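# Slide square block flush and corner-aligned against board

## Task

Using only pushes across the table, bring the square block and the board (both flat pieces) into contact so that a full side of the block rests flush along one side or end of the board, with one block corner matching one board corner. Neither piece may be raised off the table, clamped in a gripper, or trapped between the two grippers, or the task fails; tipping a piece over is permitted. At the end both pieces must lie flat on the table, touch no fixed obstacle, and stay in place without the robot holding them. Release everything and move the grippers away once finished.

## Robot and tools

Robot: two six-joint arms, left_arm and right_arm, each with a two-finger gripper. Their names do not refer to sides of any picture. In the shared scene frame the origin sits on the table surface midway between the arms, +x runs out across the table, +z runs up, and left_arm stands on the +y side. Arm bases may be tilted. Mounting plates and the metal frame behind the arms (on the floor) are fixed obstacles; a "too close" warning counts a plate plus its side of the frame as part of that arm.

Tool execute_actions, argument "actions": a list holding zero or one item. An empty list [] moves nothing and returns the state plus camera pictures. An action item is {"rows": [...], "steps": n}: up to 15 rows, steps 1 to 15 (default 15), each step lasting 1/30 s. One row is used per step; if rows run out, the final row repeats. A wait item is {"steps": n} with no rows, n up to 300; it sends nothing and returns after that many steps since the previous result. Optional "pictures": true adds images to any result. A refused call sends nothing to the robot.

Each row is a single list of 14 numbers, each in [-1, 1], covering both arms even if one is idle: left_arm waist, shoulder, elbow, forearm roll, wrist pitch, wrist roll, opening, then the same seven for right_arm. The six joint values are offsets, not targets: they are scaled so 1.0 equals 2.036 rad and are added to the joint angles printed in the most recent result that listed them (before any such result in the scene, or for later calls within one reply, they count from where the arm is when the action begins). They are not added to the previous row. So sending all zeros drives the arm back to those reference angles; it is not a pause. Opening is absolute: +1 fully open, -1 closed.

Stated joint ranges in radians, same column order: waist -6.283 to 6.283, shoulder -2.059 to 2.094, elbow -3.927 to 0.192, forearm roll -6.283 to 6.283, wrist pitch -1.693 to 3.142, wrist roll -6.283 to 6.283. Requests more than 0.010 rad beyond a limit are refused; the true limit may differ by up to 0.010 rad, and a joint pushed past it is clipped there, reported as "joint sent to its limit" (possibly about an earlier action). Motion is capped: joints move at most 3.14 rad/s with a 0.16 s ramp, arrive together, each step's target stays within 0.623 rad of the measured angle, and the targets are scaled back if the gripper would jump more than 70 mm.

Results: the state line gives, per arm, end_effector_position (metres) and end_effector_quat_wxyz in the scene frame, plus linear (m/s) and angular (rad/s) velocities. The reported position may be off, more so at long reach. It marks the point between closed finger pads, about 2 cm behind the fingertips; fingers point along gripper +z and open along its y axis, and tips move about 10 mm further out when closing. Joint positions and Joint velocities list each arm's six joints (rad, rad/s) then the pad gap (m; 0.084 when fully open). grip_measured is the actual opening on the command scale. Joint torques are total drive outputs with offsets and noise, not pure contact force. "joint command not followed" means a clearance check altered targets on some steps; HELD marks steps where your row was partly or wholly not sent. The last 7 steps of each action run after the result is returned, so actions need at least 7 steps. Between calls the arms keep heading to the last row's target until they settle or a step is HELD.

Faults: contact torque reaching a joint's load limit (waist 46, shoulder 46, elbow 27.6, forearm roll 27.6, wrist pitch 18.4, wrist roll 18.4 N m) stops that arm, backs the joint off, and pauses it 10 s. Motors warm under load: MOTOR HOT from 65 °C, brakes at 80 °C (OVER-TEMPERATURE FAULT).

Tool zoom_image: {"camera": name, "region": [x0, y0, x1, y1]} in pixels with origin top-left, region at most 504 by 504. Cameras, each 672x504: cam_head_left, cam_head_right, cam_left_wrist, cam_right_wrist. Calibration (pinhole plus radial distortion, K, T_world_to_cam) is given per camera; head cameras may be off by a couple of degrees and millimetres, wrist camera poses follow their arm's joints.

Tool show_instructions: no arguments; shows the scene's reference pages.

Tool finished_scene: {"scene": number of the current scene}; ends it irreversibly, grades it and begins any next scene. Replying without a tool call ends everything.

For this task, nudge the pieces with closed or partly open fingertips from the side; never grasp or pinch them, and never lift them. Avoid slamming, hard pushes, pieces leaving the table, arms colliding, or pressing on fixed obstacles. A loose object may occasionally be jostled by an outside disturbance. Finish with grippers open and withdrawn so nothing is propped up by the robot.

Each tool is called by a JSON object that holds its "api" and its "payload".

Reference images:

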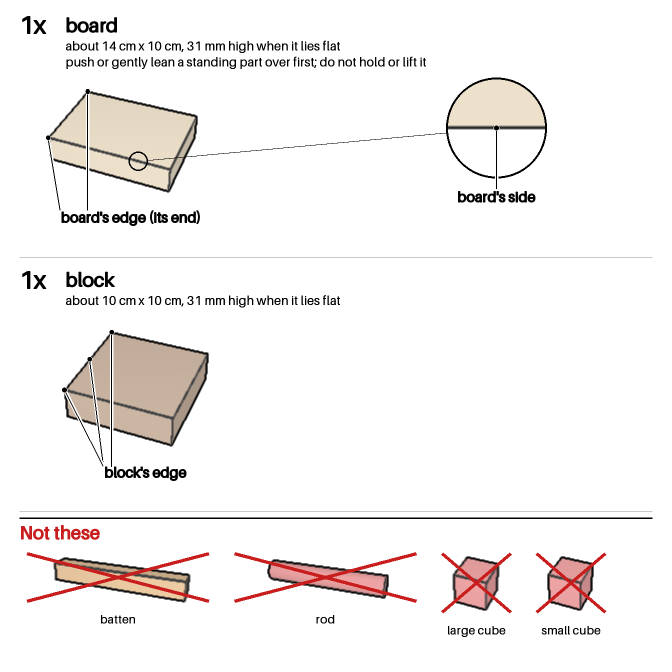

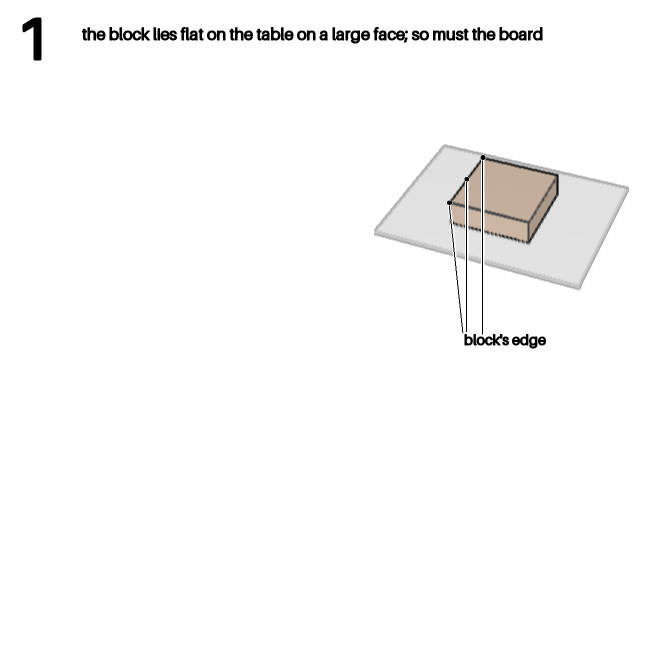

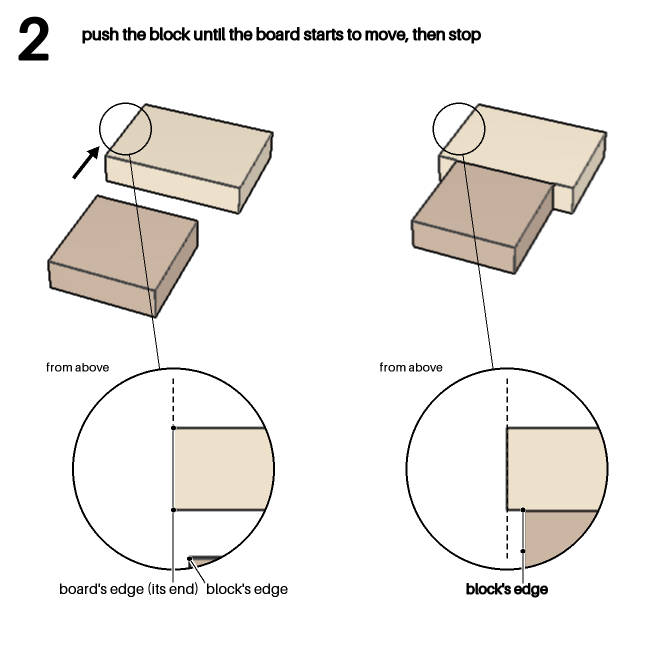

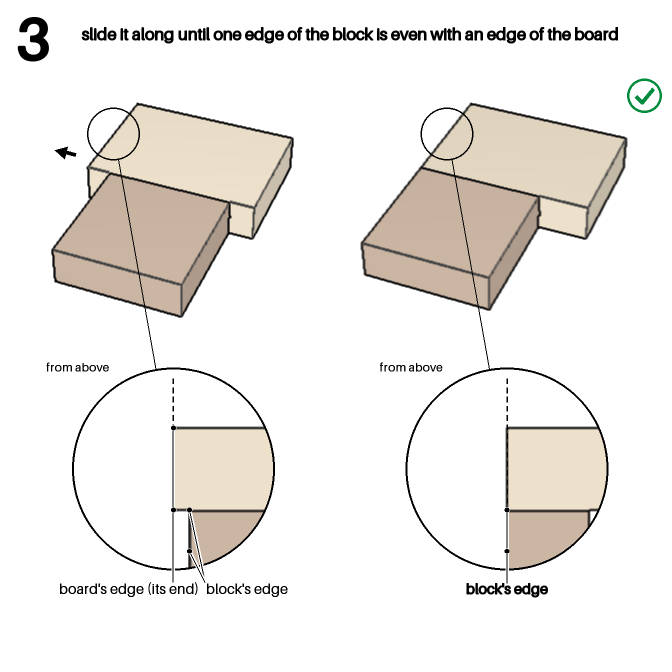

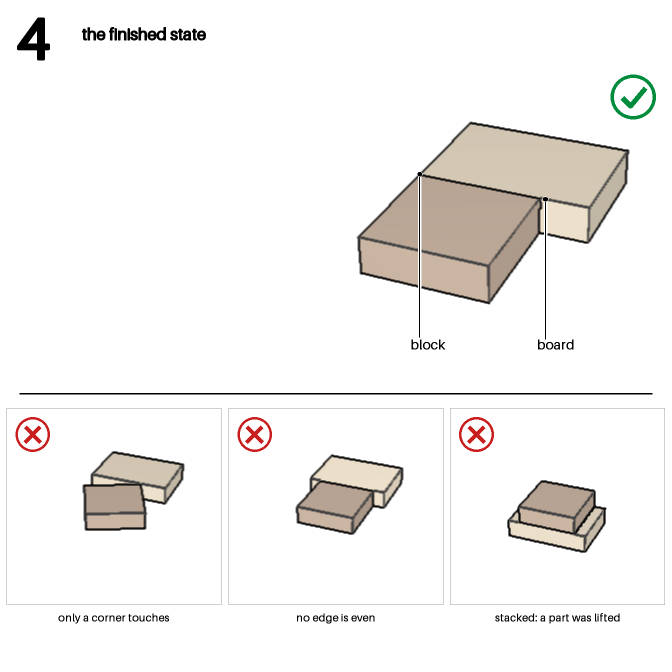

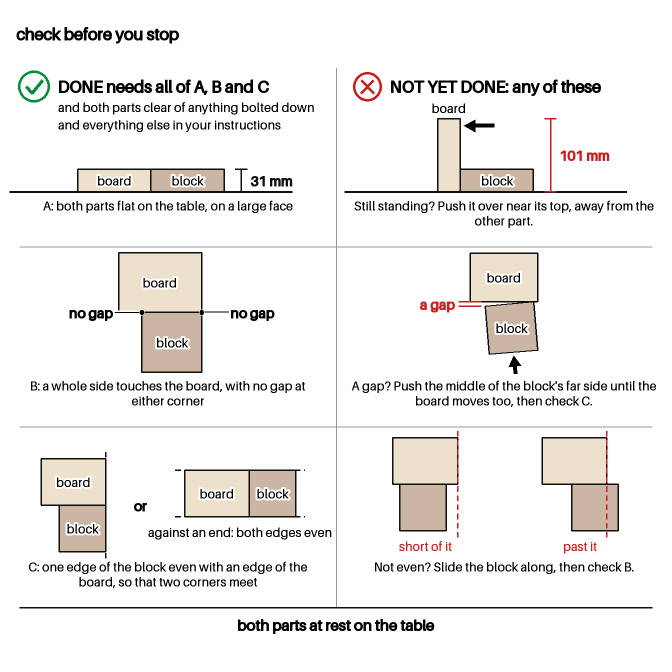

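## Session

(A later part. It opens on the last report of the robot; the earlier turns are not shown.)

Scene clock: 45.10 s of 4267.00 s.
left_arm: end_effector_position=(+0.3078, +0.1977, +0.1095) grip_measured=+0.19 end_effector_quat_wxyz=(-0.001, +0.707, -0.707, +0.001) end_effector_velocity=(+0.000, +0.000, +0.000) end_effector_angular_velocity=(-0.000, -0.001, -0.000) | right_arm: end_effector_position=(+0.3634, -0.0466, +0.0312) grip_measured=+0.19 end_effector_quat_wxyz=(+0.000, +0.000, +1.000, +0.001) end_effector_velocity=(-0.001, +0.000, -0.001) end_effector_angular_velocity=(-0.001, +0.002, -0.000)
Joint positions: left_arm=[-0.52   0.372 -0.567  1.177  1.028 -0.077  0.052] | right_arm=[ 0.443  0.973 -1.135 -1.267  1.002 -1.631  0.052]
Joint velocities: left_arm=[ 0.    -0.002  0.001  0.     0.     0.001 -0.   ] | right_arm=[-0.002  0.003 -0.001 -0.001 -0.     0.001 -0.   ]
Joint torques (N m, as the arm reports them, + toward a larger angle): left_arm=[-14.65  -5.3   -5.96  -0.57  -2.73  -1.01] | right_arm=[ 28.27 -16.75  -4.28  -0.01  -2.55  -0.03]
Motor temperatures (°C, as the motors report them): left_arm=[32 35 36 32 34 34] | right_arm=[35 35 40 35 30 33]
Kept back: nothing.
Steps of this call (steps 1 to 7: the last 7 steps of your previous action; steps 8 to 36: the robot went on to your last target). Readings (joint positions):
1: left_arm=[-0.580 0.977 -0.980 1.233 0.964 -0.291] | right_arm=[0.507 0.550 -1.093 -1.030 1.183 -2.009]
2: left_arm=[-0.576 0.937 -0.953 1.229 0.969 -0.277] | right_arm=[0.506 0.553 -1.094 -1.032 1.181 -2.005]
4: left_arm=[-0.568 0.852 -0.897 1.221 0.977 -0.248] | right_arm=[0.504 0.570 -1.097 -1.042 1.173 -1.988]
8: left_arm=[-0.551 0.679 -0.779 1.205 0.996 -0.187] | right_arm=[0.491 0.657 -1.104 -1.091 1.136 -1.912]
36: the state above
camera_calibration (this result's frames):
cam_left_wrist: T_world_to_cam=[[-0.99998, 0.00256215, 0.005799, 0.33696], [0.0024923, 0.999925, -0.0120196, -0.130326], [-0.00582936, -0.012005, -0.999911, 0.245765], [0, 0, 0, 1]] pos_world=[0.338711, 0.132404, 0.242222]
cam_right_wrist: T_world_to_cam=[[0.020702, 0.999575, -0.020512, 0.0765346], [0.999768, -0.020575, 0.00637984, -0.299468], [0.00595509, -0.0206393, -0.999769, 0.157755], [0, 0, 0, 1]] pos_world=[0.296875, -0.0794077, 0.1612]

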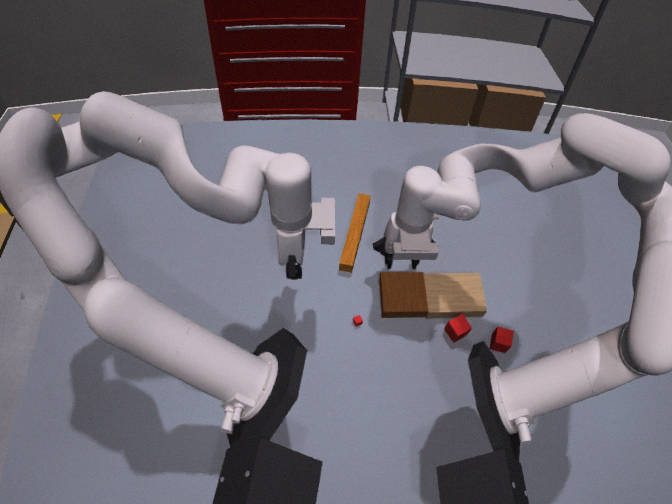

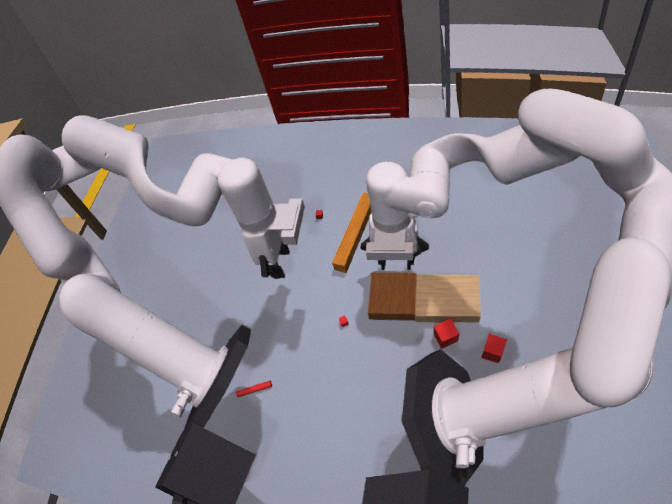

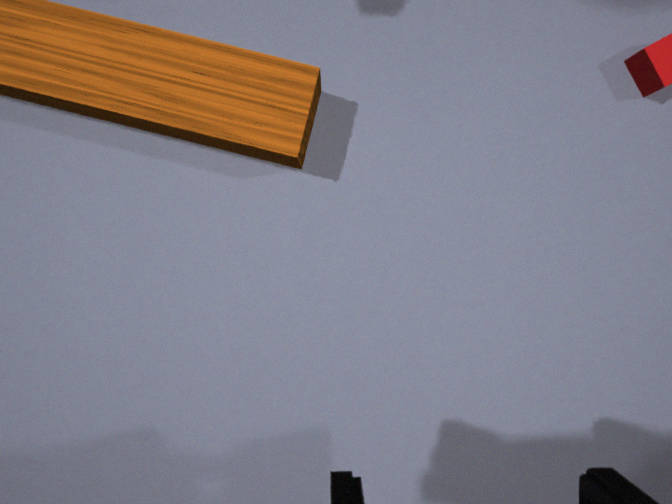

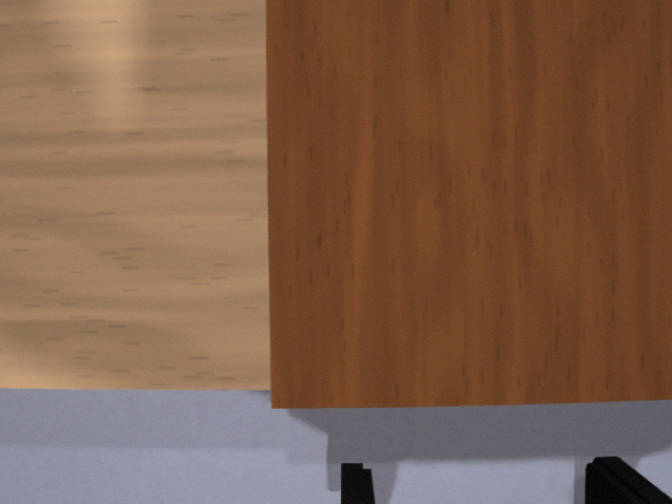

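{"api": "execute_actions", "payload": {"actions": [{"rows": [[0,0,0,0,0,0,0.2,0.00033,-0.0004,0.00162,-0.00044,-0.00031,0.00141,0.2],[0,0,0,0,0,0,0.2,0.00076,-0.00094,0.00379,-0.00103,-0.00073,0.00328,0.2],[0,0,0,0,0,0,0.2,0.0013,-0.0016,0.00649,-0.00177,-0.00126,0.00563,0.2],[0,0,0,0,0,0,0.2,0.0019,-0.00234,0.00947,-0.00258,-0.00183,0.00821,0.2],[0,0,0,0,0,0,0.2,0.00249,-0.00307,0.01244,-0.00339,-0.00241,0.01079,0.2],[0,0,0,0,0,0,0.2,0.00309,-0.00381,0.01542,-0.00421,-0.00298,0.01337,0.2],[0,0,0,0,0,0,0.2,0.00363,-0.00448,0.01812,-0.00494,-0.0035,0.01572,0.2],[0,0,0,0,0,0,0.2,0.00412,-0.00508,0.02056,-0.00561,-0.00397,0.01783,0.2],[0,0,0,0,0,0,0.2,0.0045,-0.00554,0.02245,-0.00613,-0.00434,0.01947,0.2],[0,0,0,0,0,0,0.2,0.00477,-0.00588,0.0238,-0.00649,-0.0046,0.02064,0.2],[0,0,0,0,0,0,0.2,0.00499,-0.00615,0.02489,-0.00679,-0.00481,0.02158,0.2],[0,0,0,0,0,0,0.2,0.0052,-0.00641,0.02597,-0.00708,-0.00502,0.02252,0.2],[0,0,0,0,0,0,0.2,0.00542,-0.00668,0.02705,-0.00738,-0.00523,0.02346,0.2]], "steps": 15}]}}

{"api": "execute_actions", "payload": {"actions": [{"steps": 17}], "pictures": true}}

{"api": "zoom_image", "payload": {"camera": "cam_right_wrist", "region": [200, 404, 360, 504]}}

Scene clock: 46.60 s of 4267.00 s.
left_arm: end_effector_position=(+0.3078, +0.1977, +0.1095) grip_measured=+0.19 end_effector_quat_wxyz=(-0.001, +0.707, -0.707, +0.001) end_effector_velocity=(+0.000, -0.000, +0.000) end_effector_angular_velocity=(-0.000, -0.002, -0.001) | right_arm: end_effector_position=(+0.3560, -0.0465, +0.0312) grip_measured=+0.19 end_effector_quat_wxyz=(+0.000, +0.000, +1.000, +0.001) end_effector_velocity=(-0.058, +0.001, -0.001) end_effector_angular_velocity=(-0.003, +0.003, +0.010)
Joint positions: left_arm=[-0.52   0.372 -0.567  1.177  1.028 -0.077  0.052] | right_arm=[ 0.447  0.968 -1.114 -1.273  0.998 -1.613  0.052]
Joint velocities: left_arm=[-0.001 -0.    -0.     0.001  0.     0.    -0.   ] | right_arm=[ 0.033 -0.033  0.157 -0.041 -0.029  0.13  -0.   ]
Joint torques (N m, as the arm reports them, + toward a larger angle): left_arm=[-14.7   -4.75  -6.1   -0.51  -2.65  -0.82] | right_arm=[ 27.96 -16.52  -4.18  -0.06  -2.57   0.13]
Motor temperatures (°C, as the motors report them): left_arm=[32 35 36 32 34 34] | right_arm=[35 35 40 35 30 33]
Steps of this call (steps 1 to 15: the robot went on to your last target; steps 16 to 37: nothing new was sent; steps 38 to 45: the first 8 steps of this action). Readings (joint positions):
38: left_arm=[-0.520 0.372 -0.567 1.177 1.028 -0.077] | right_arm=[0.443 0.973 -1.134 -1.267 1.002 -1.631]
39: left_arm=[-0.520 0.372 -0.567 1.177 1.028 -0.077] | right_arm=[0.443 0.973 -1.134 -1.267 1.002 -1.631]
41: left_arm=[-0.520 0.372 -0.567 1.177 1.028 -0.077] | right_arm=[0.444 0.972 -1.131 -1.268 1.001 -1.628]
45: the state above

Scene clock: 47.17 s of 4267.00 s.
left_arm: end_effector_position=(+0.3078, +0.1977, +0.1095) grip_measured=+0.19 end_effector_quat_wxyz=(-0.001, +0.707, -0.707, +0.001) end_effector_velocity=(-0.000, +0.000, -0.000) end_effector_angular_velocity=(+0.000, +0.001, +0.000) | right_arm: end_effector_position=(+0.3442, -0.0466, +0.0313) grip_measured=+0.19 end_effector_quat_wxyz=(+0.000, +0.001, +1.000, +0.001) end_effector_velocity=(-0.002, +0.000, -0.001) end_effector_angular_velocity=(-0.001, +0.001, +0.001)
Joint positions: left_arm=[-0.52   0.372 -0.567  1.177  1.028 -0.077  0.052] | right_arm=[ 0.454  0.959 -1.08  -1.282  0.991 -1.584  0.052]
Joint velocities: left_arm=[ 0.001  0.     0.    -0.    -0.    -0.    -0.   ] | right_arm=[ 0.     0.001  0.003 -0.001 -0.001  0.003  0.   ]
Joint torques (N m, as the arm reports them, + toward a larger angle): left_arm=[-14.6   -4.78  -6.22  -0.49  -2.65  -0.95] | right_arm=[ 27.44 -15.59  -3.71   0.21  -2.47  -0.06]
Motor temperatures (°C, as the motors report them): left_arm=[32 35 36 32 34 34] | right_arm=[35 35 40 35 30 33]
Kept back: nothing.
Steps of this call (steps 1 to 7: the last 7 steps of your previous action; steps 8 to 17: the robot went on to your last target). Readings (joint positions):
1: left_arm=[-0.520 0.372 -0.567 1.177 1.028 -0.077] | right_arm=[0.448 0.966 -1.108 -1.274 0.997 -1.609]
2: left_arm=[-0.520 0.372 -0.567 1.177 1.028 -0.077] | right_arm=[0.449 0.965 -1.103 -1.276 0.996 -1.605]
4: left_arm=[-0.520 0.372 -0.567 1.177 1.028 -0.077] | right_arm=[0.451 0.963 -1.095 -1.278 0.994 -1.597]
8: left_arm=[-0.520 0.372 -0.567 1.177 1.028 -0.077] | right_arm=[0.453 0.960 -1.084 -1.281 0.992 -1.588]
17: the state above
camera_calibration (this result's frames):
cam_left_wrist: T_world_to_cam=[[-0.99998, 0.00256198, 0.00579891, 0.33696], [0.00249213, 0.999925, -0.0120197, -0.130326], [-0.00582927, -0.0120051, -0.999911, 0.245765], [0, 0, 0, 1]] pos_world=[0.338711, 0.132404, 0.242222]
cam_right_wrist: T_world_to_cam=[[0.0209919, 0.999573, -0.0203402, 0.076762], [0.99976, -0.020861, 0.0066276, -0.280271], [0.00620045, -0.0204745, -0.999771, 0.157879], [0, 0, 0, 1]] pos_world=[0.277614, -0.0793435, 0.161262]

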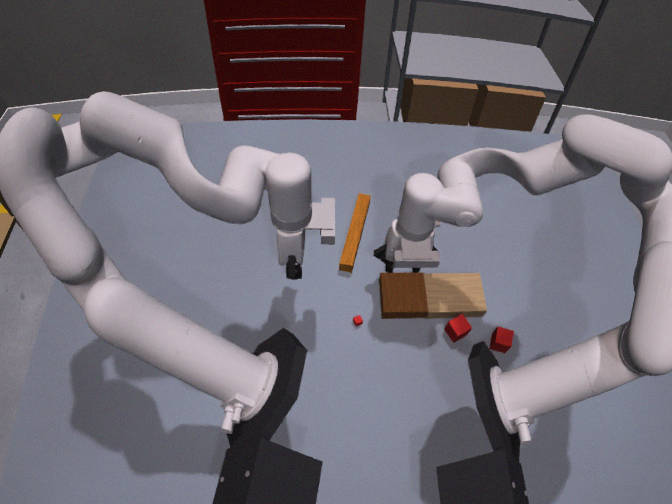

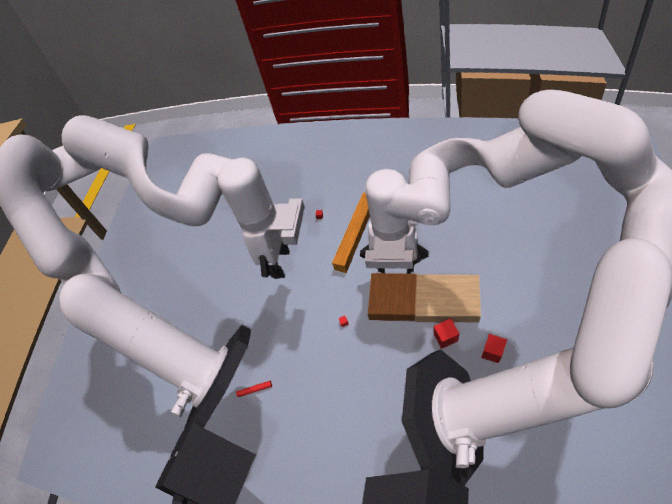

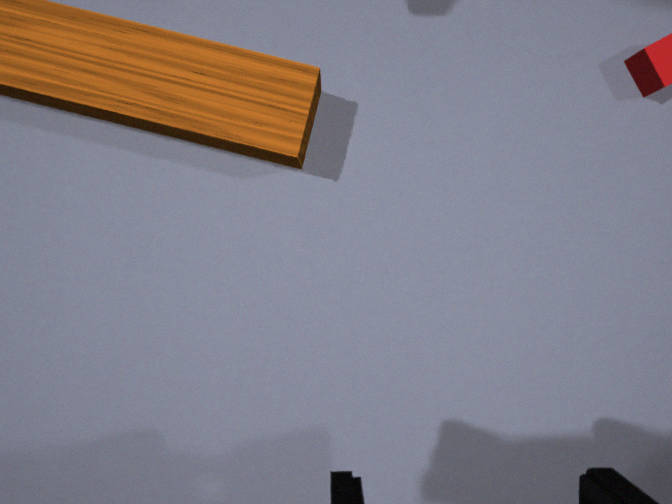

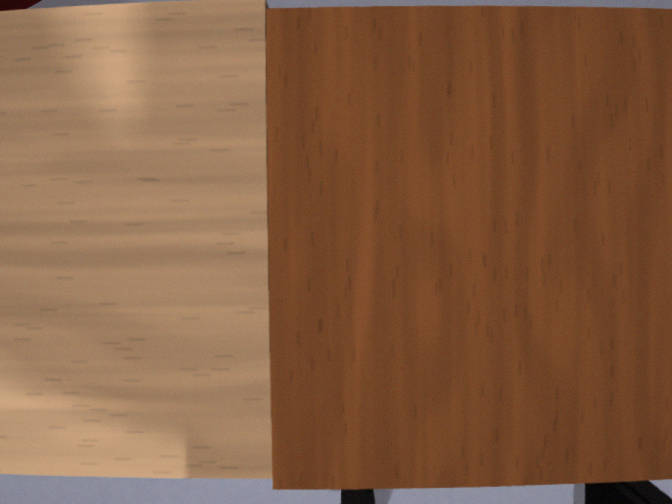

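Region (200, 404, 360, 504) of cam_right_wrist's 672x504 image, scaled by 3.150, with more detail than that image has; it fills the top 315 rows of this view, and the rest is white.

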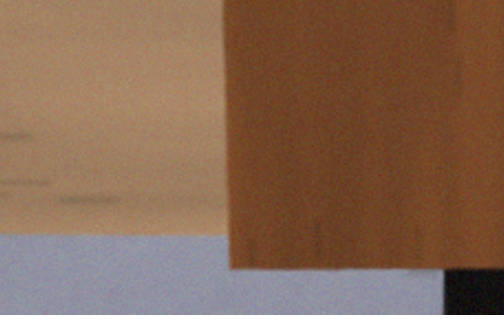

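{"api": "execute_actions", "payload": {"actions": [{"rows": [[0,0,0,0,0,0,0.2,0.0001,-0.00035,0.00097,-0.00029,-0.00017,0.00071,0.2],[0,0,0,0,0,0,0.2,0.0002,-0.0007,0.00194,-0.00058,-0.00035,0.00142,0.2],[0,0,0,0,0,0,0.2,0.00029,-0.00106,0.0029,-0.00086,-0.00052,0.00213,0.2],[0,0,0,0,0,0,0.2,0.00039,-0.00141,0.00387,-0.00115,-0.00069,0.00284,0.2]], "steps": 10}]}}

{"api": "execute_actions", "payload": {"actions": [{"steps": 14}], "pictures": true}}

{"api": "zoom_image", "payload": {"camera": "cam_right_wrist", "region": [200, 404, 360, 504]}}

{"api": "zoom_image", "payload": {"camera": "cam_right_wrist", "region": [200, 0, 360, 100]}}

Scene clock: 47.80 s of 4267.00 s.
left_arm: end_effector_position=(+0.3078, +0.1977, +0.1095) grip_measured=+0.19 end_effector_quat_wxyz=(-0.001, +0.707, -0.707, +0.001) end_effector_velocity=(-0.000, +0.000, -0.000) end_effector_angular_velocity=(+0.000, +0.001, +0.001) | right_arm: end_effector_position=(+0.3437, -0.0466, +0.0312) grip_measured=+0.19 end_effector_quat_wxyz=(+0.000, +0.000, +1.000, +0.001) end_effector_velocity=(-0.007, -0.001, +0.000) end_effector_angular_velocity=(+0.002, -0.001, -0.001)
Joint positions: left_arm=[-0.52   0.372 -0.567  1.177  1.028 -0.077  0.052] | right_arm=[ 0.454  0.959 -1.079 -1.283  0.991 -1.583  0.052]
Joint velocities: left_arm=[ 0.    -0.    -0.    -0.001 -0.     0.    -0.   ] | right_arm=[ 0.002 -0.01   0.025 -0.008 -0.006  0.018 -0.   ]
Joint torques (N m, as the arm reports them, + toward a larger angle): left_arm=[-14.57  -5.09  -6.46  -0.49  -2.65  -1.04] | right_arm=[ 27.3  -15.69  -3.59   0.18  -2.39  -0.01]
Motor temperatures (°C, as the motors report them): left_arm=[32 35 36 32 34 34] | right_arm=[35 35 40 35 30 33]
Steps of this call (steps 1 to 15: the robot went on to your last target; step 16: nothing new was sent; steps 17 to 19: the first 3 steps of this action). Readings (joint positions):
17: left_arm=[-0.520 0.372 -0.567 1.177 1.028 -0.077] | right_arm=[0.454 0.959 -1.080 -1.282 0.991 -1.584]
18: left_arm=[-0.520 0.372 -0.567 1.177 1.028 -0.077] | right_arm=[0.454 0.959 -1.079 -1.282 0.991 -1.583]
19: the state above

Scene clock: 48.27 s of 4267.00 s.
left_arm: end_effector_position=(+0.3078, +0.1977, +0.1095) grip_measured=+0.19 end_effector_quat_wxyz=(-0.001, +0.707, -0.707, +0.001) end_effector_velocity=(-0.000, +0.000, +0.000) end_effector_angular_velocity=(-0.000, +0.001, +0.001) | right_arm: end_effector_position=(+0.3418, -0.0470, +0.0313) grip_measured=+0.19 end_effector_quat_wxyz=(+0.000, +0.001, +1.000, +0.001) end_effector_velocity=(-0.000, -0.000, +0.000) end_effector_angular_velocity=(-0.001, -0.000, -0.000)
Joint positions: left_arm=[-0.52   0.372 -0.567  1.177  1.028 -0.077  0.052] | right_arm=[ 0.455  0.956 -1.072 -1.285  0.99  -1.578  0.052]
Joint velocities: left_arm=[ 0.    -0.    -0.    -0.001 -0.    -0.     0.   ] | right_arm=[ 0.    -0.     0.001  0.     0.     0.001  0.   ]
Joint torques (N m, as the arm reports them, + toward a larger angle): left_arm=[-14.8   -5.09  -6.25  -0.58  -2.67  -0.97] | right_arm=[ 27.21 -15.78  -3.72   0.27  -2.45  -0.02]
Motor temperatures (°C, as the motors report them): left_arm=[32 35 36 32 34 34] | right_arm=[35 35 40 35 30 33]
Kept back: nothing.
Steps of this call (steps 1 to 7: the last 7 steps of your previous action; steps 8 to 14: the robot went on to your last target). Readings (joint positions):
1: left_arm=[-0.520 0.372 -0.567 1.177 1.028 -0.077] | right_arm=[0.454 0.958 -1.078 -1.283 0.991 -1.582]
2: left_arm=[-0.520 0.372 -0.567 1.177 1.028 -0.077] | right_arm=[0.454 0.958 -1.076 -1.283 0.990 -1.581]
4: left_arm=[-0.520 0.372 -0.567 1.177 1.028 -0.077] | right_arm=[0.454 0.957 -1.074 -1.284 0.990 -1.580]
8: left_arm=[-0.520 0.372 -0.567 1.177 1.028 -0.077] | right_arm=[0.455 0.957 -1.073 -1.284 0.990 -1.579]
14: the state above
camera_calibration (this result's frames):
cam_left_wrist: T_world_to_cam=[[-0.99998, 0.00256183, 0.00579891, 0.33696], [0.00249198, 0.999925, -0.0120198, -0.130326], [-0.00582926, -0.0120051, -0.999911, 0.245765], [0, 0, 0, 1]] pos_world=[0.338711, 0.132404, 0.242222]
cam_right_wrist: T_world_to_cam=[[0.0209834, 0.999574, -0.0202981, 0.0772506], [0.999761, -0.0208547, 0.0065309, -0.277847], [0.0061048, -0.0204303, -0.999773, 0.157894], [0, 0, 0, 1]] pos_world=[0.275195, -0.0797862, 0.161241]

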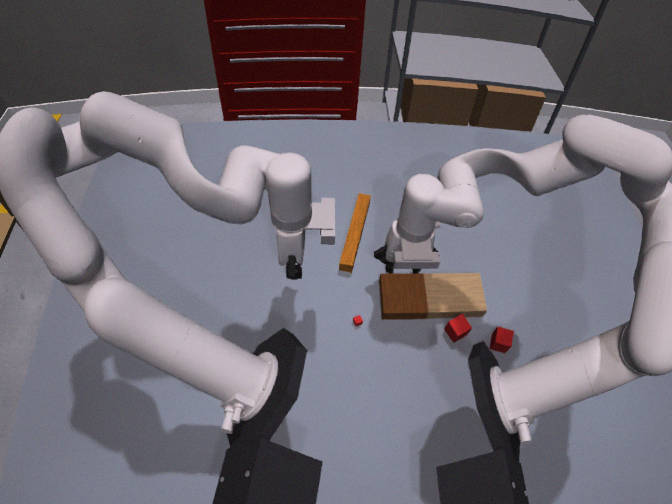

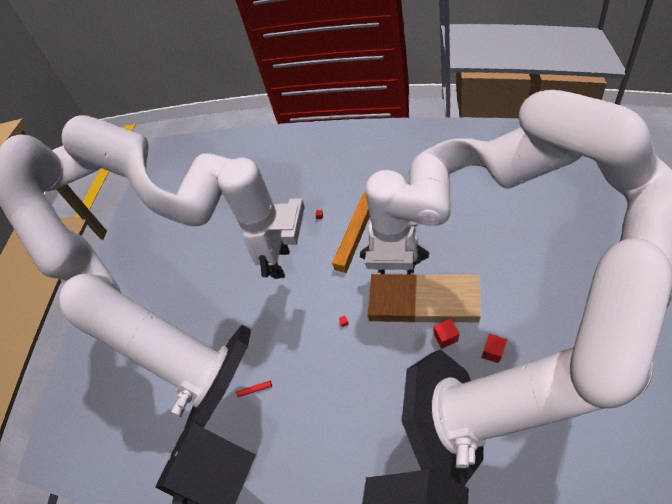

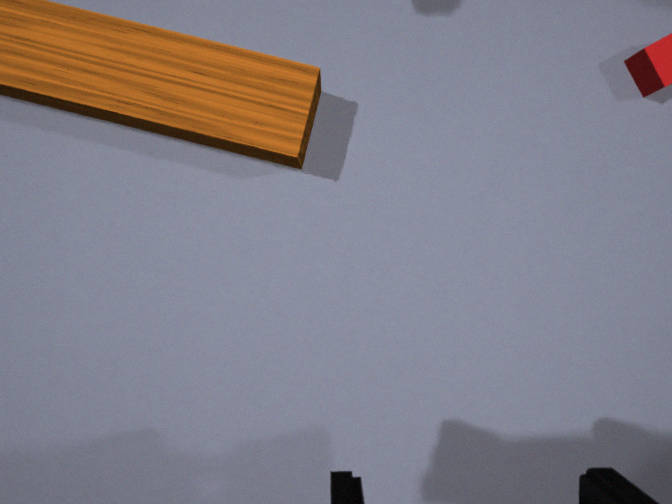

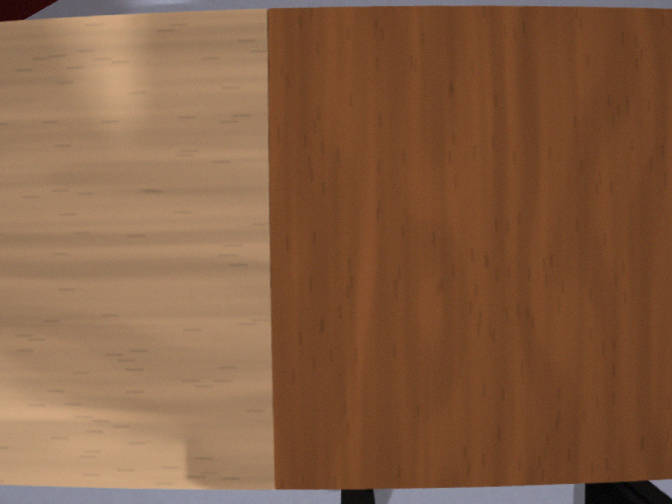

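Region (200, 404, 360, 504) of cam_right_wrist's 672x504 image, scaled by 3.150, with more detail than that image has; it fills the top 315 rows of this view, and the rest is white.

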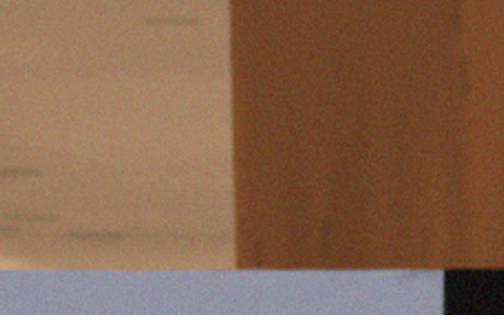

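Region (200, 0, 360, 100) of cam_right_wrist's 672x504 image, scaled by 3.150, with more detail than that image has; it fills the top 315 rows of this view, and the rest is white.

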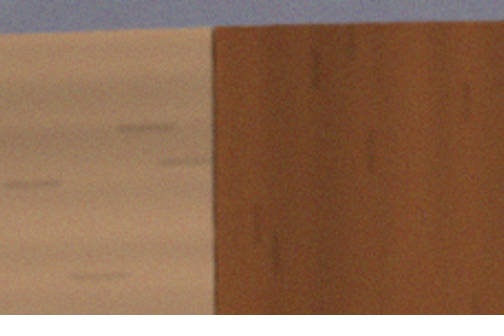

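{"api": "execute_actions", "payload": {"actions": [{"rows": [[0,0,0,0,0,0,0.2,0.0003,-0.002,-0.0001,0.0013,0.001,-0.0022,0.2],[0,0,0,0,0,0,0.2,0.0008,-0.006,-0.0004,0.0039,0.0029,-0.0065,0.2],[0,0,0,0,0,0,0.2,0.0019,-0.014,-0.0009,0.009,0.0068,-0.0151,0.2],[0,0,0,0,0,0,0.2,0.0033,-0.0241,-0.0015,0.0155,0.0116,-0.0258,0.2],[0,0,0,0,0,0,0.2,0.005,-0.0361,-0.0022,0.0233,0.0174,-0.0387,0.2],[0,0,0,0,0,0,0.2,0.0069,-0.0502,-0.0031,0.0323,0.0242,-0.0538,0.2],[0,0,0,0,0,0,0.2,0.0088,-0.0642,-0.0039,0.0413,0.031,-0.0688,0.2],[0,0,0,0,0,0,0.2,0.0107,-0.0782,-0.0048,0.0504,0.0378,-0.0839,0.2],[0,0,0,0,0,0,0.2,0.0127,-0.0923,-0.0057,0.0594,0.0445,-0.0989,0.2],[0,0,0,0,0,0,0.2,0.0146,-0.1063,-0.0065,0.0685,0.0513,-0.114,0.2],[0,0,0,0,0,0,0.2,0.0165,-0.1204,-0.0074,0.0775,0.0581,-0.1291,0.2],[0,0,0,0,0,0,0.2,0.0184,-0.1344,-0.0082,0.0866,0.0649,-0.1441,0.2],[0,0,0,0,0,0,0.2,0.0204,-0.1484,-0.0091,0.0956,0.0716,-0.1592,0.2],[0,0,0,0,0,0,0.2,0.022,-0.1605,-0.0098,0.1034,0.0774,-0.1721,0.2],[0,0,0,0,0,0,0.2,0.0234,-0.1705,-0.0105,0.1098,0.0823,-0.1828,0.2]], "steps": 15}]}}

{"api": "execute_actions", "payload": {"actions": [{"steps": 22}], "pictures": true}}

Scene clock: 49.47 s of 4267.00 s.
left_arm: end_effector_position=(+0.3078, +0.1977, +0.1095) grip_measured=+0.19 end_effector_quat_wxyz=(-0.001, +0.707, -0.707, +0.001) end_effector_velocity=(+0.000, +0.000, -0.000) end_effector_angular_velocity=(-0.001, -0.001, +0.001) | right_arm: end_effector_position=(+0.3595, -0.0625, +0.0469) grip_measured=+0.19 end_effector_quat_wxyz=(+0.002, +0.000, +1.000, -0.004) end_effector_velocity=(+0.202, -0.162, +0.176) end_effector_angular_velocity=(-0.062, -0.065, -0.054)
Joint positions: left_arm=[-0.52   0.372 -0.567  1.177  1.028 -0.077  0.052] | right_arm=[ 0.462  0.902 -1.074 -1.248  1.017 -1.639  0.052]
Joint velocities: left_arm=[ 0.001 -0.     0.     0.001 -0.001 -0.001 -0.   ] | right_arm=[ 0.078 -0.579 -0.051  0.363  0.27  -0.6    0.   ]
Joint torques (N m, as the arm reports them, + toward a larger angle): left_arm=[-14.49  -5.36  -6.23  -0.38  -2.54  -0.9 ] | right_arm=[ 28.45 -22.27  -5.99   0.38  -2.4   -0.33]
Motor temperatures (°C, as the motors report them): left_arm=[32 35 36 32 34 34] | right_arm=[35 35 40 35 30 33]
Steps of this call (steps 1 to 15: the robot went on to your last target; steps 16 to 28: nothing new was sent; steps 29 to 36: the first 8 steps of this action). Readings (joint positions):
29: left_arm=[-0.520 0.372 -0.567 1.177 1.028 -0.077] | right_arm=[0.455 0.956 -1.072 -1.285 0.990 -1.578]
30: left_arm=[-0.520 0.372 -0.567 1.177 1.028 -0.077] | right_arm=[0.455 0.956 -1.072 -1.284 0.990 -1.579]
32: left_arm=[-0.520 0.372 -0.567 1.177 1.028 -0.077] | right_arm=[0.455 0.951 -1.071 -1.280 0.993 -1.586]
36: the state above

Scene clock: 50.20 s of 4267.00 s.
left_arm: end_effector_position=(+0.3078, +0.1977, +0.1095) grip_measured=+0.19 end_effector_quat_wxyz=(-0.001, +0.707, -0.707, +0.001) end_effector_velocity=(-0.000, -0.000, +0.000) end_effector_angular_velocity=(-0.000, -0.000, -0.001) | right_arm: end_effector_position=(+0.4312, -0.1498, +0.1396) grip_measured=+0.19 end_effector_quat_wxyz=(+0.002, +0.002, +1.000, -0.005) end_effector_velocity=(+0.006, -0.005, +0.007) end_effector_angular_velocity=(+0.006, -0.008, -0.007)
Joint positions: left_arm=[-0.52   0.372 -0.567  1.177  1.028 -0.077  0.052] | right_arm=[ 0.502  0.611 -1.093 -1.062  1.157 -1.949  0.052]
Joint velocities: left_arm=[-0.  0. -0. -0. -0.  0.  0.] | right_arm=[ 0.004 -0.016 -0.006  0.006  0.004 -0.011  0.   ]
Joint torques (N m, as the arm reports them, + toward a larger angle): left_arm=[-14.66  -5.08  -6.24  -0.38  -2.68  -0.81] | right_arm=[ 27.99 -14.4   -6.16  -0.14  -2.52  -0.05]
Motor temperatures (°C, as the motors report them): left_arm=[32 35 36 32 34 34] | right_arm=[35 35 40 35 30 33]
Kept back: nothing.
Steps of this call (steps 1 to 7: the last 7 steps of your previous action; steps 8 to 22: the robot went on to your last target). Readings (joint positions):
1: left_arm=[-0.520 0.372 -0.567 1.177 1.028 -0.077] | right_arm=[0.465 0.881 -1.076 -1.235 1.027 -1.661]
2: left_arm=[-0.520 0.372 -0.567 1.177 1.028 -0.077] | right_arm=[0.468 0.858 -1.078 -1.221 1.038 -1.684]
4: left_arm=[-0.520 0.372 -0.567 1.177 1.028 -0.077] | right_arm=[0.475 0.808 -1.082 -1.190 1.061 -1.736]
8: left_arm=[-0.520 0.372 -0.567 1.177 1.028 -0.077] | right_arm=[0.489 0.707 -1.089 -1.124 1.109 -1.844]
22: the state above
camera_calibration (this result's frames):
cam_left_wrist: T_world_to_cam=[[-0.99998, 0.00256171, 0.00579907, 0.33696], [0.00249186, 0.999925, -0.0120197, -0.130326], [-0.00582942, -0.012005, -0.999911, 0.245765], [0, 0, 0, 1]] pos_world=[0.338711, 0.132404, 0.242222]
cam_right_wrist: T_world_to_cam=[[0.0247827, 0.999202, -0.0313319, 0.18017], [0.999655, -0.0244962, 0.00949631, -0.370977], [0.00872122, -0.0315564, -0.999464, 0.260689], [0, 0, 0, 1]] pos_world=[0.36411, -0.180887, 0.269717]

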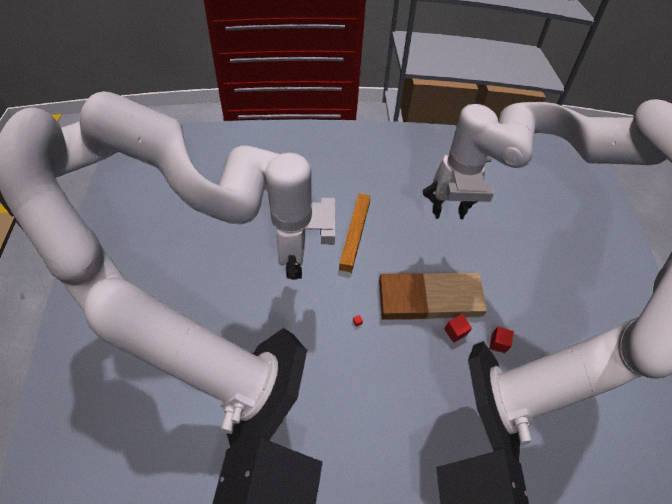

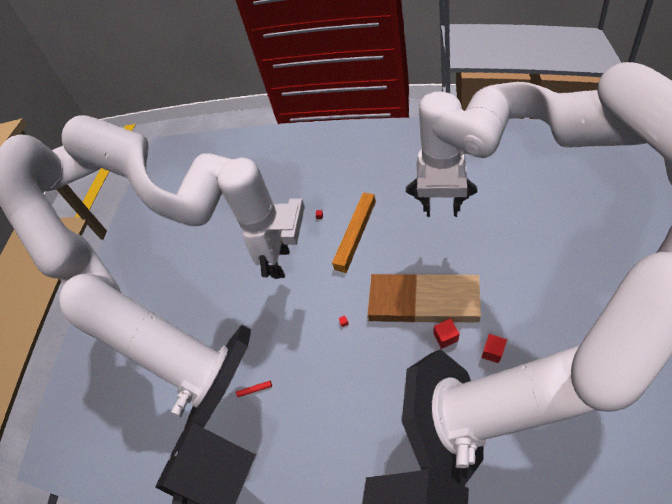

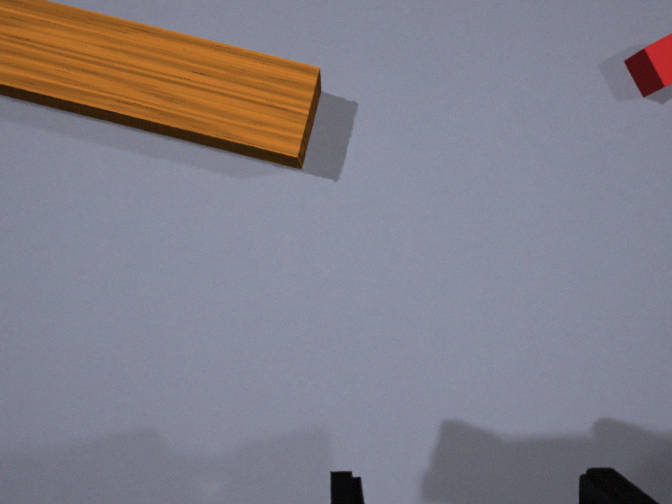

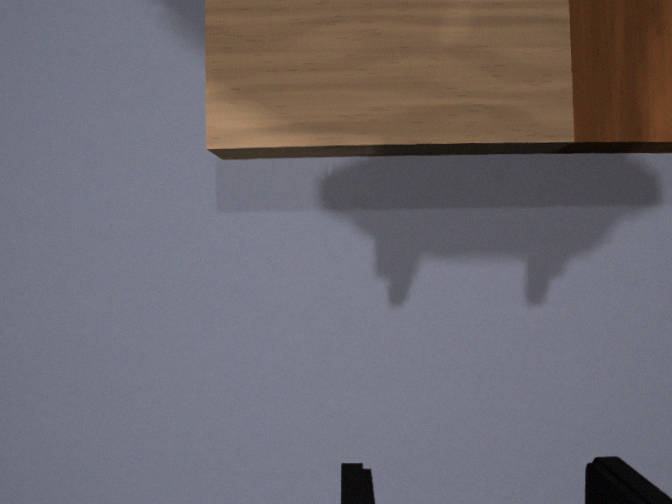

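{"api": "execute_actions", "payload": {"actions": []}}

Scene clock: 51.47 s of 4267.00 s.
left_arm: end_effector_position=(+0.3078, +0.1977, +0.1095) grip_measured=+0.19 end_effector_quat_wxyz=(-0.001, +0.707, -0.707, +0.001) end_effector_velocity=(-0.000, +0.000, -0.000) end_effector_angular_velocity=(+0.001, +0.000, +0.000) | right_arm: end_effector_position=(+0.4320, -0.1504, +0.1404) grip_measured=+0.19 end_effector_quat_wxyz=(+0.002, +0.003, +1.000, -0.005) end_effector_velocity=(-0.001, +0.001, -0.000) end_effector_angular_velocity=(-0.001, +0.000, +0.003)
Joint positions: left_arm=[-0.52   0.372 -0.567  1.177  1.028 -0.077  0.052] | right_arm=[ 0.502  0.609 -1.094 -1.061  1.157 -1.95   0.052]
Joint velocities: left_arm=[ 0.     0.    -0.     0.     0.001 -0.    -0.   ] | right_arm=[ 0.001  0.002  0.    -0.     0.001 -0.001 -0.   ]
Joint torques (N m, as the arm reports them, + toward a larger angle): left_arm=[-14.69  -4.99  -6.1   -0.54  -2.68  -1.04] | right_arm=[ 28.12 -15.07  -6.19  -0.16  -2.55   0.06]
Motor temperatures (°C, as the motors report them): left_arm=[32 35 36 32 34 34] | right_arm=[35 35 40 35 30 33]
Kept back: nothing.
Steps of this call (steps 1 to 30: the robot went on to your last target; steps 31 to 38: nothing new was sent). Readings (joint positions):
1: left_arm=[-0.520 0.372 -0.567 1.177 1.028 -0.077] | right_arm=[0.502 0.611 -1.093 -1.062 1.157 -1.950]
2: left_arm=[-0.520 0.372 -0.567 1.177 1.028 -0.077] | right_arm=[0.502 0.611 -1.093 -1.061 1.157 -1.950]
4: left_arm=[-0.520 0.372 -0.567 1.177 1.028 -0.077] | right_arm=[0.502 0.610 -1.093 -1.061 1.157 -1.950]
8: left_arm=[-0.520 0.372 -0.567 1.177 1.028 -0.077] | right_arm=[0.502 0.610 -1.093 -1.061 1.157 -1.950]
38: the state above
All arms were judged still, so your last target was given up. Only a new action makes them travel on or press farther. Fingers that are still opening or closing keep moving.
camera_calibration (this result's frames):
cam_left_wrist: T_world_to_cam=[[-0.99998, 0.0025616, 0.00579907, 0.33696], [0.00249175, 0.999925, -0.0120197, -0.130326], [-0.00582943, -0.012005, -0.999911, 0.245765], [0, 0, 0, 1]] pos_world=[0.338711, 0.132404, 0.242222]
cam_right_wrist: T_world_to_cam=[[0.026153, 0.999191, -0.0305515, 0.180094], [0.999612, -0.0258463, 0.0103917, -0.372101], [0.00959363, -0.0308114, -0.999479, 0.261267], [0, 0, 0, 1]] pos_world=[0.36474, -0.181516, 0.2705]

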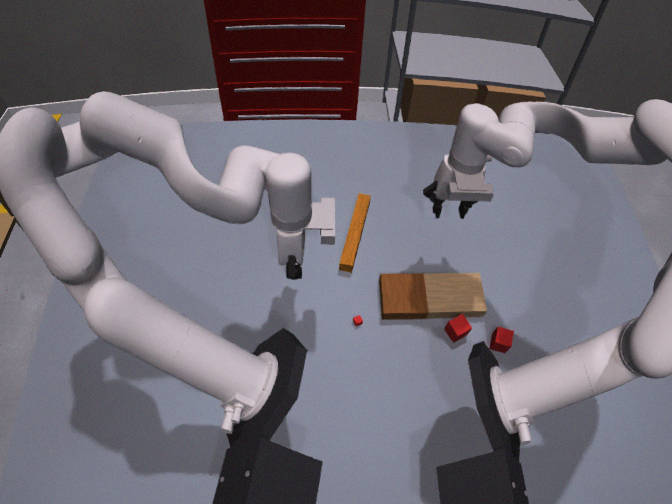

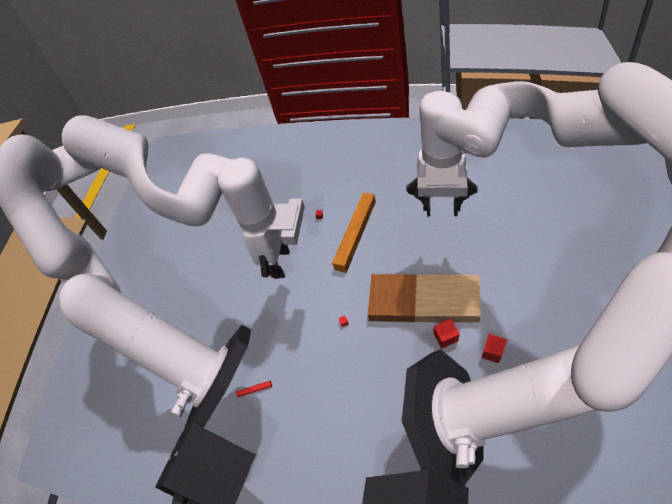

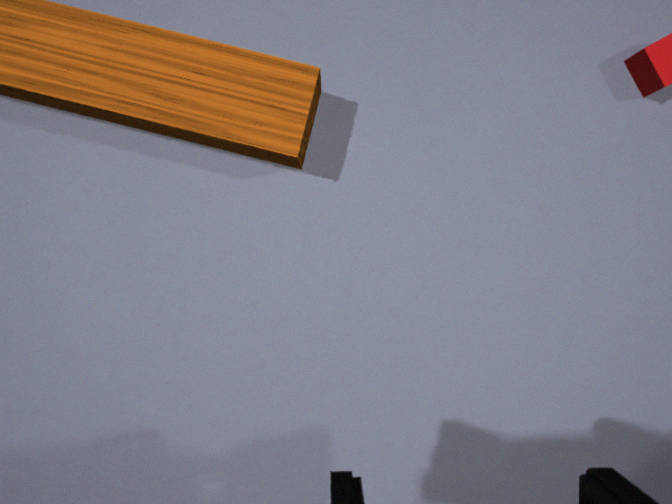

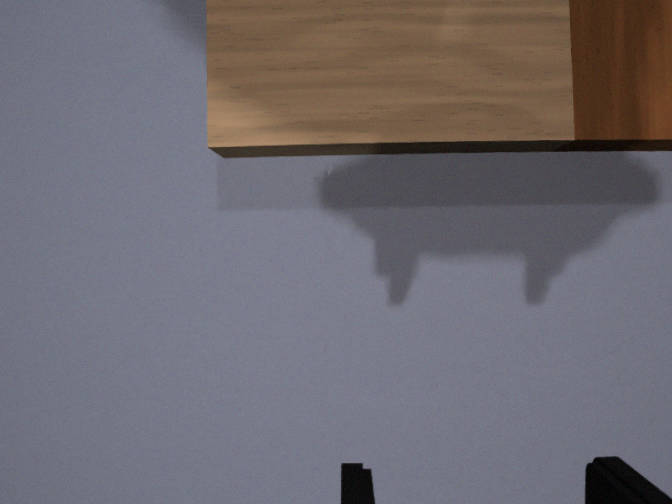

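{"api": "finished_scene", "payload": {"scene": 1}}

The scene is finished: the task was done.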